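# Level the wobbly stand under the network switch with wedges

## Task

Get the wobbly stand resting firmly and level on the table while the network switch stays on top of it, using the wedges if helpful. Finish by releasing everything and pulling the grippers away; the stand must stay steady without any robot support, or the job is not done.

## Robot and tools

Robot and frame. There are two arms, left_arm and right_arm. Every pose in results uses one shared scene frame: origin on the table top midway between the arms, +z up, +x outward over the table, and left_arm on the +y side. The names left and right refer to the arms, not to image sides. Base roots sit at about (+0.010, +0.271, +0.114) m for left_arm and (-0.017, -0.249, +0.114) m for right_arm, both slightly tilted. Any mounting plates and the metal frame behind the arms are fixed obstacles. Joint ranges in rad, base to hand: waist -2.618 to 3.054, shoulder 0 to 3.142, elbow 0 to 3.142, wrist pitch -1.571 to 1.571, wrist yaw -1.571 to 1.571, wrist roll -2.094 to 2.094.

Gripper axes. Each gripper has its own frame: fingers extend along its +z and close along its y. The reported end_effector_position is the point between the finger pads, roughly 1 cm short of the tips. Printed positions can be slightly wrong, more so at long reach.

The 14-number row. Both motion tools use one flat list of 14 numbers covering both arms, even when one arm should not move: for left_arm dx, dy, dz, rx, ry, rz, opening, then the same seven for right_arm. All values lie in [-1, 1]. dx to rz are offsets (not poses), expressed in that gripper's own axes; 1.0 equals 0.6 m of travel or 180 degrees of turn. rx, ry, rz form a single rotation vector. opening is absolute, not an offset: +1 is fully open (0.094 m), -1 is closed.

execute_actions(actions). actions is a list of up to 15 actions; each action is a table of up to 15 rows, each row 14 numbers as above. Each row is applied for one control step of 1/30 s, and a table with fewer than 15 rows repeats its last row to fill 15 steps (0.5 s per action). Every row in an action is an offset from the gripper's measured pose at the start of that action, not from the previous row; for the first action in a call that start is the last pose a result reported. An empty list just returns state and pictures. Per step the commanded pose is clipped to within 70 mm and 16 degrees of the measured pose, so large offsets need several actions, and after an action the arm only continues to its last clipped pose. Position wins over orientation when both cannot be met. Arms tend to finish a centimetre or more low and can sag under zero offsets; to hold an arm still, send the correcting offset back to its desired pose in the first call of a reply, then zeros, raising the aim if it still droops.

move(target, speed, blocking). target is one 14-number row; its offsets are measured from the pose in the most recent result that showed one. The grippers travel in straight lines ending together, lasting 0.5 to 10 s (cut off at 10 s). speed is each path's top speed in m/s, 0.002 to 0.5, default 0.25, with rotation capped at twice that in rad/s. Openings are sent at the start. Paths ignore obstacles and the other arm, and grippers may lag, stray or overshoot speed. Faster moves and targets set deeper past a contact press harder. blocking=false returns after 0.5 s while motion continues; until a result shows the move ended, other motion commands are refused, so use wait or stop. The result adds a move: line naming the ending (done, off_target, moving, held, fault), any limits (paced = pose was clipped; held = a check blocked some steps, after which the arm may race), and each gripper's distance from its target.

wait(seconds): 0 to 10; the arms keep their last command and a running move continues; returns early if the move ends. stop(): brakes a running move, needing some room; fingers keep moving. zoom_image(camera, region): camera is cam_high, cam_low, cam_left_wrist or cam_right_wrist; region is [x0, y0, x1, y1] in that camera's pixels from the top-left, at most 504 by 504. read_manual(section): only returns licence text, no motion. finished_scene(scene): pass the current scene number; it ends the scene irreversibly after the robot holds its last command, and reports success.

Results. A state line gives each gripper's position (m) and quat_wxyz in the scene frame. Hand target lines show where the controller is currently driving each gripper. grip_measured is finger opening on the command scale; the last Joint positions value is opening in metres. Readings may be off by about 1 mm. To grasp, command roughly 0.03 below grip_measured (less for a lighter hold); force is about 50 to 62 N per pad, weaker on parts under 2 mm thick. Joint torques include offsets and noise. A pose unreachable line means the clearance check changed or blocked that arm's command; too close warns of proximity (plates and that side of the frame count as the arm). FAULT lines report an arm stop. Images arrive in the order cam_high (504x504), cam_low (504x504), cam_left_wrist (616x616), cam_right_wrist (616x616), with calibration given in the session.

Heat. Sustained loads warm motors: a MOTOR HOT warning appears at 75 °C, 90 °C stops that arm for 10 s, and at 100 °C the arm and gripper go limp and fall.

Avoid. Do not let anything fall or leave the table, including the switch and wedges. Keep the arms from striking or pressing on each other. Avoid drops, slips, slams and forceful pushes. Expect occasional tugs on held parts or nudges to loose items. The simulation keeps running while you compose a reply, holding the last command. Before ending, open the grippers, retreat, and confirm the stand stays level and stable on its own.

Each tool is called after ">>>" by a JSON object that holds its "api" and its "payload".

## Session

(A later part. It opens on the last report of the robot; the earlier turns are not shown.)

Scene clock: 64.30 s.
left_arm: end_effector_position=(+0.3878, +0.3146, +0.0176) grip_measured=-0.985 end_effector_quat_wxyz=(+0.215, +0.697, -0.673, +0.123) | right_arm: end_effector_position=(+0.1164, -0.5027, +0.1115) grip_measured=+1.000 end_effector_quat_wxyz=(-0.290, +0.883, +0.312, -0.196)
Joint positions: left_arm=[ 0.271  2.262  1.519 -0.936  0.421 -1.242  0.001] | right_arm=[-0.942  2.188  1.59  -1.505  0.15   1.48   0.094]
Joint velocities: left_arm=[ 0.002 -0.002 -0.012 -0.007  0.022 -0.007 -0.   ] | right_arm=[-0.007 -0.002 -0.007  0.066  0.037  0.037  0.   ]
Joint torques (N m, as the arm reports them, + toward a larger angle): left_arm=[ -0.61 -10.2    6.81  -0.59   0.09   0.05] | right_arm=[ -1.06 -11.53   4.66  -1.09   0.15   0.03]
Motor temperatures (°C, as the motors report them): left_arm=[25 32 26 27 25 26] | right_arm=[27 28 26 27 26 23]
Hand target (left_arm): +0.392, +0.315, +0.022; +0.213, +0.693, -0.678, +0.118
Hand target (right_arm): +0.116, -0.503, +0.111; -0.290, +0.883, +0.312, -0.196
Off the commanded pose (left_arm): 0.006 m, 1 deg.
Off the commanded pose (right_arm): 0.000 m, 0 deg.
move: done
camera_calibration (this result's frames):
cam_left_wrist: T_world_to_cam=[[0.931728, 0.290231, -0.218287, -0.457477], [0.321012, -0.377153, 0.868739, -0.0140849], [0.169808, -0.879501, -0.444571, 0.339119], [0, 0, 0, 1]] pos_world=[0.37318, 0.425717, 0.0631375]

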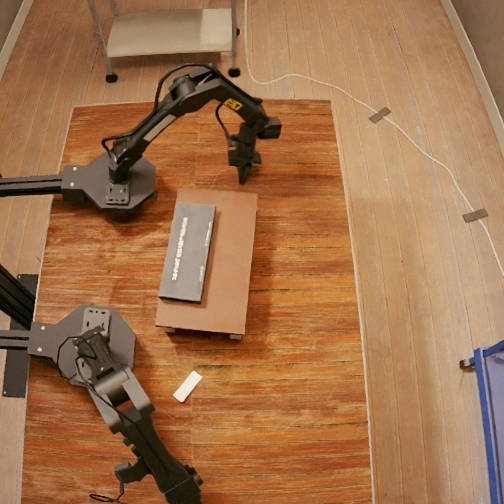

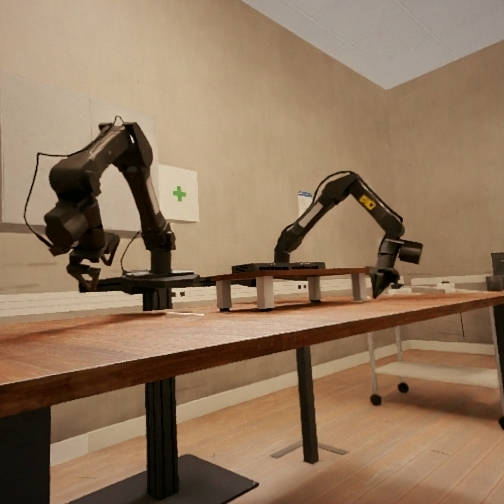

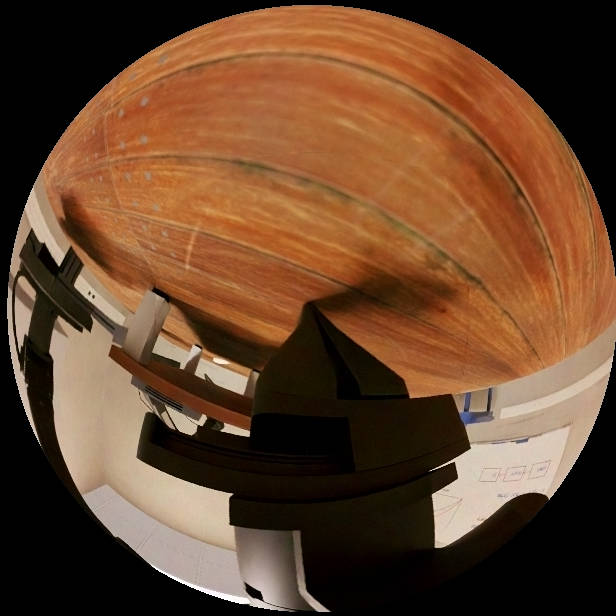

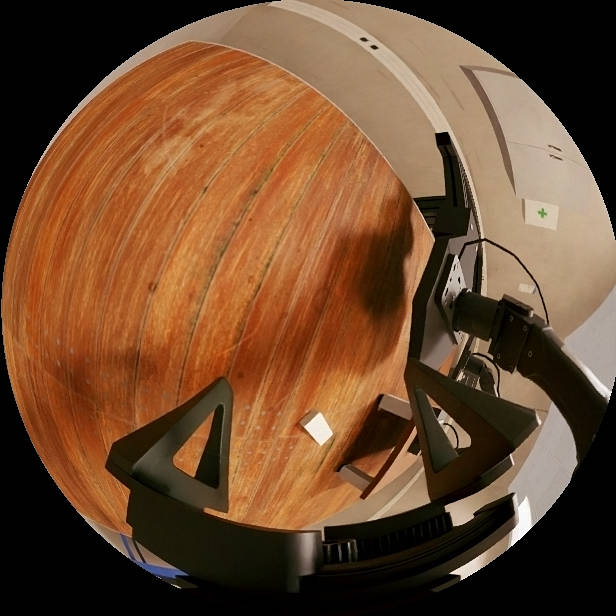

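>>> {"api": "move", "payload": {"target": [-0.08,0.1,-0.25,0,0,0,0,0,0,0,0,0,0,1], "speed": 0.4}}

>>> {"api": "zoom_image", "payload": {"camera": "cam_low", "region": [205, 270, 385, 320]}}

>>> {"api": "zoom_image", "payload": {"camera": "cam_left_wrist", "region": [150, 200, 450, 400]}}

Scene clock: 65.73 s.
left_arm: end_effector_position=(+0.3417, +0.4258, +0.1311) grip_measured=-0.003 end_effector_quat_wxyz=(+0.214, +0.702, -0.667, +0.126) | right_arm: end_effector_position=(+0.1164, -0.5027, +0.1115) grip_measured=+1.000 end_effector_quat_wxyz=(-0.290, +0.883, +0.312, -0.196)
Joint positions: left_arm=[ 0.587  2.113  1.73  -1.419  0.375 -0.92   0.047] | right_arm=[-0.942  2.188  1.59  -1.505  0.15   1.48   0.094]
Joint velocities: left_arm=[ 0.007 -0.002 -0.007 -0.022 -0.022  0.037 -0.002] | right_arm=[-0.007 -0.017 -0.012  0.081 -0.081  0.007  0.   ]
Joint torques (N m, as the arm reports them, + toward a larger angle): left_arm=[ 0.04 -9.71  7.77 -0.85  0.06  0.05] | right_arm=[ -1.05 -11.53   4.77  -1.09   0.14   0.02]
Motor temperatures (°C, as the motors report them): left_arm=[25 32 26 27 25 26] | right_arm=[27 28 26 27 26 23]
Hand target (left_arm): +0.344, +0.427, +0.136; +0.212, +0.698, -0.673, +0.121
Hand target (right_arm): +0.116, -0.503, +0.111; -0.290, +0.883, +0.312, -0.196
Off the commanded pose (left_arm): 0.004 m, 1 deg.
Off the commanded pose (right_arm): 0.000 m, 0 deg.
move: done
camera_calibration (this result's frames):
cam_left_wrist: T_world_to_cam=[[0.927484, 0.305092, -0.216082, -0.427169], [0.324802, -0.371341, 0.869833, -0.059785], [0.185139, -0.876941, -0.443508, 0.48869], [0, 0, 0, 1]] pos_world=[0.325136, 0.536677, 0.176437]

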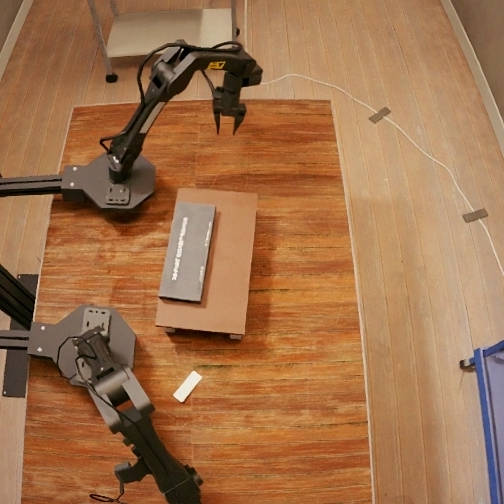

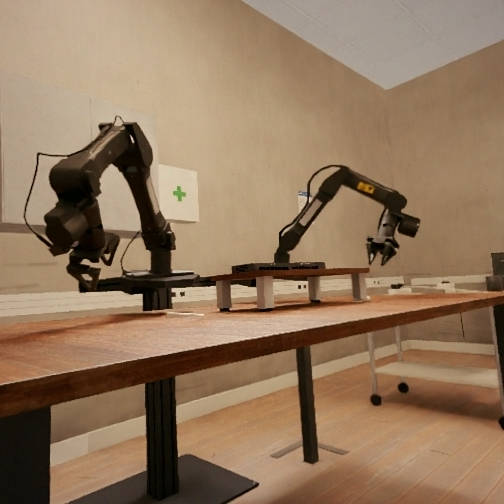

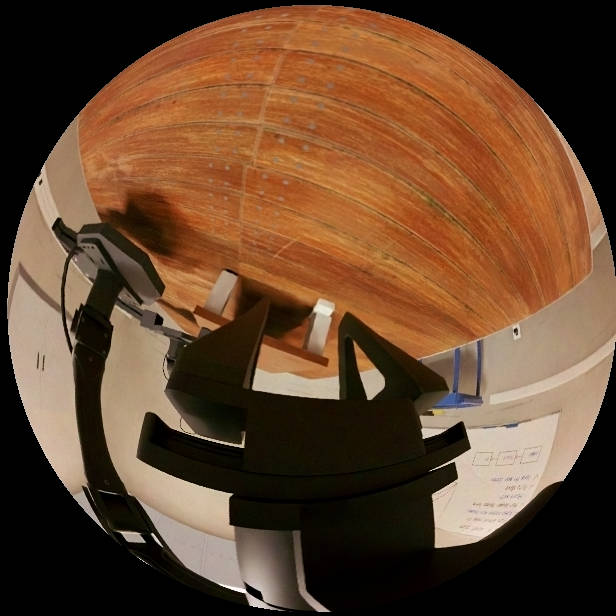

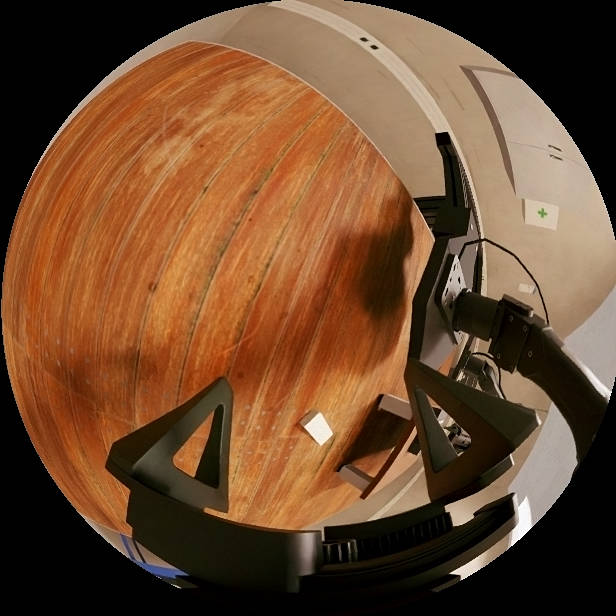

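Region (205, 270, 385, 320) of cam_low's 504x504 image, scaled by 2.800, with more detail than that image has.

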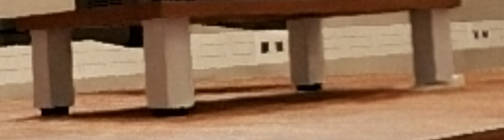

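Region (150, 200, 450, 400) of cam_left_wrist's 616x616 image, scaled by 1.680, with more detail than that image has.

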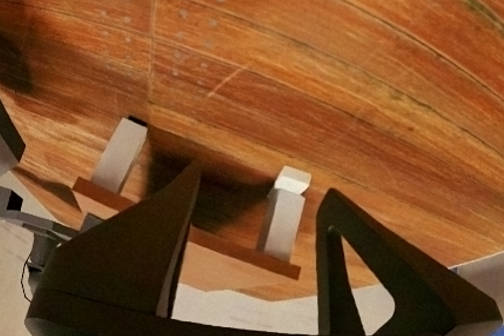

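Wedge is well in, and all four legs look supported.

>>> {"api": "finished_scene", "payload": {"scene": 1}}

The scene is finished: the task was done.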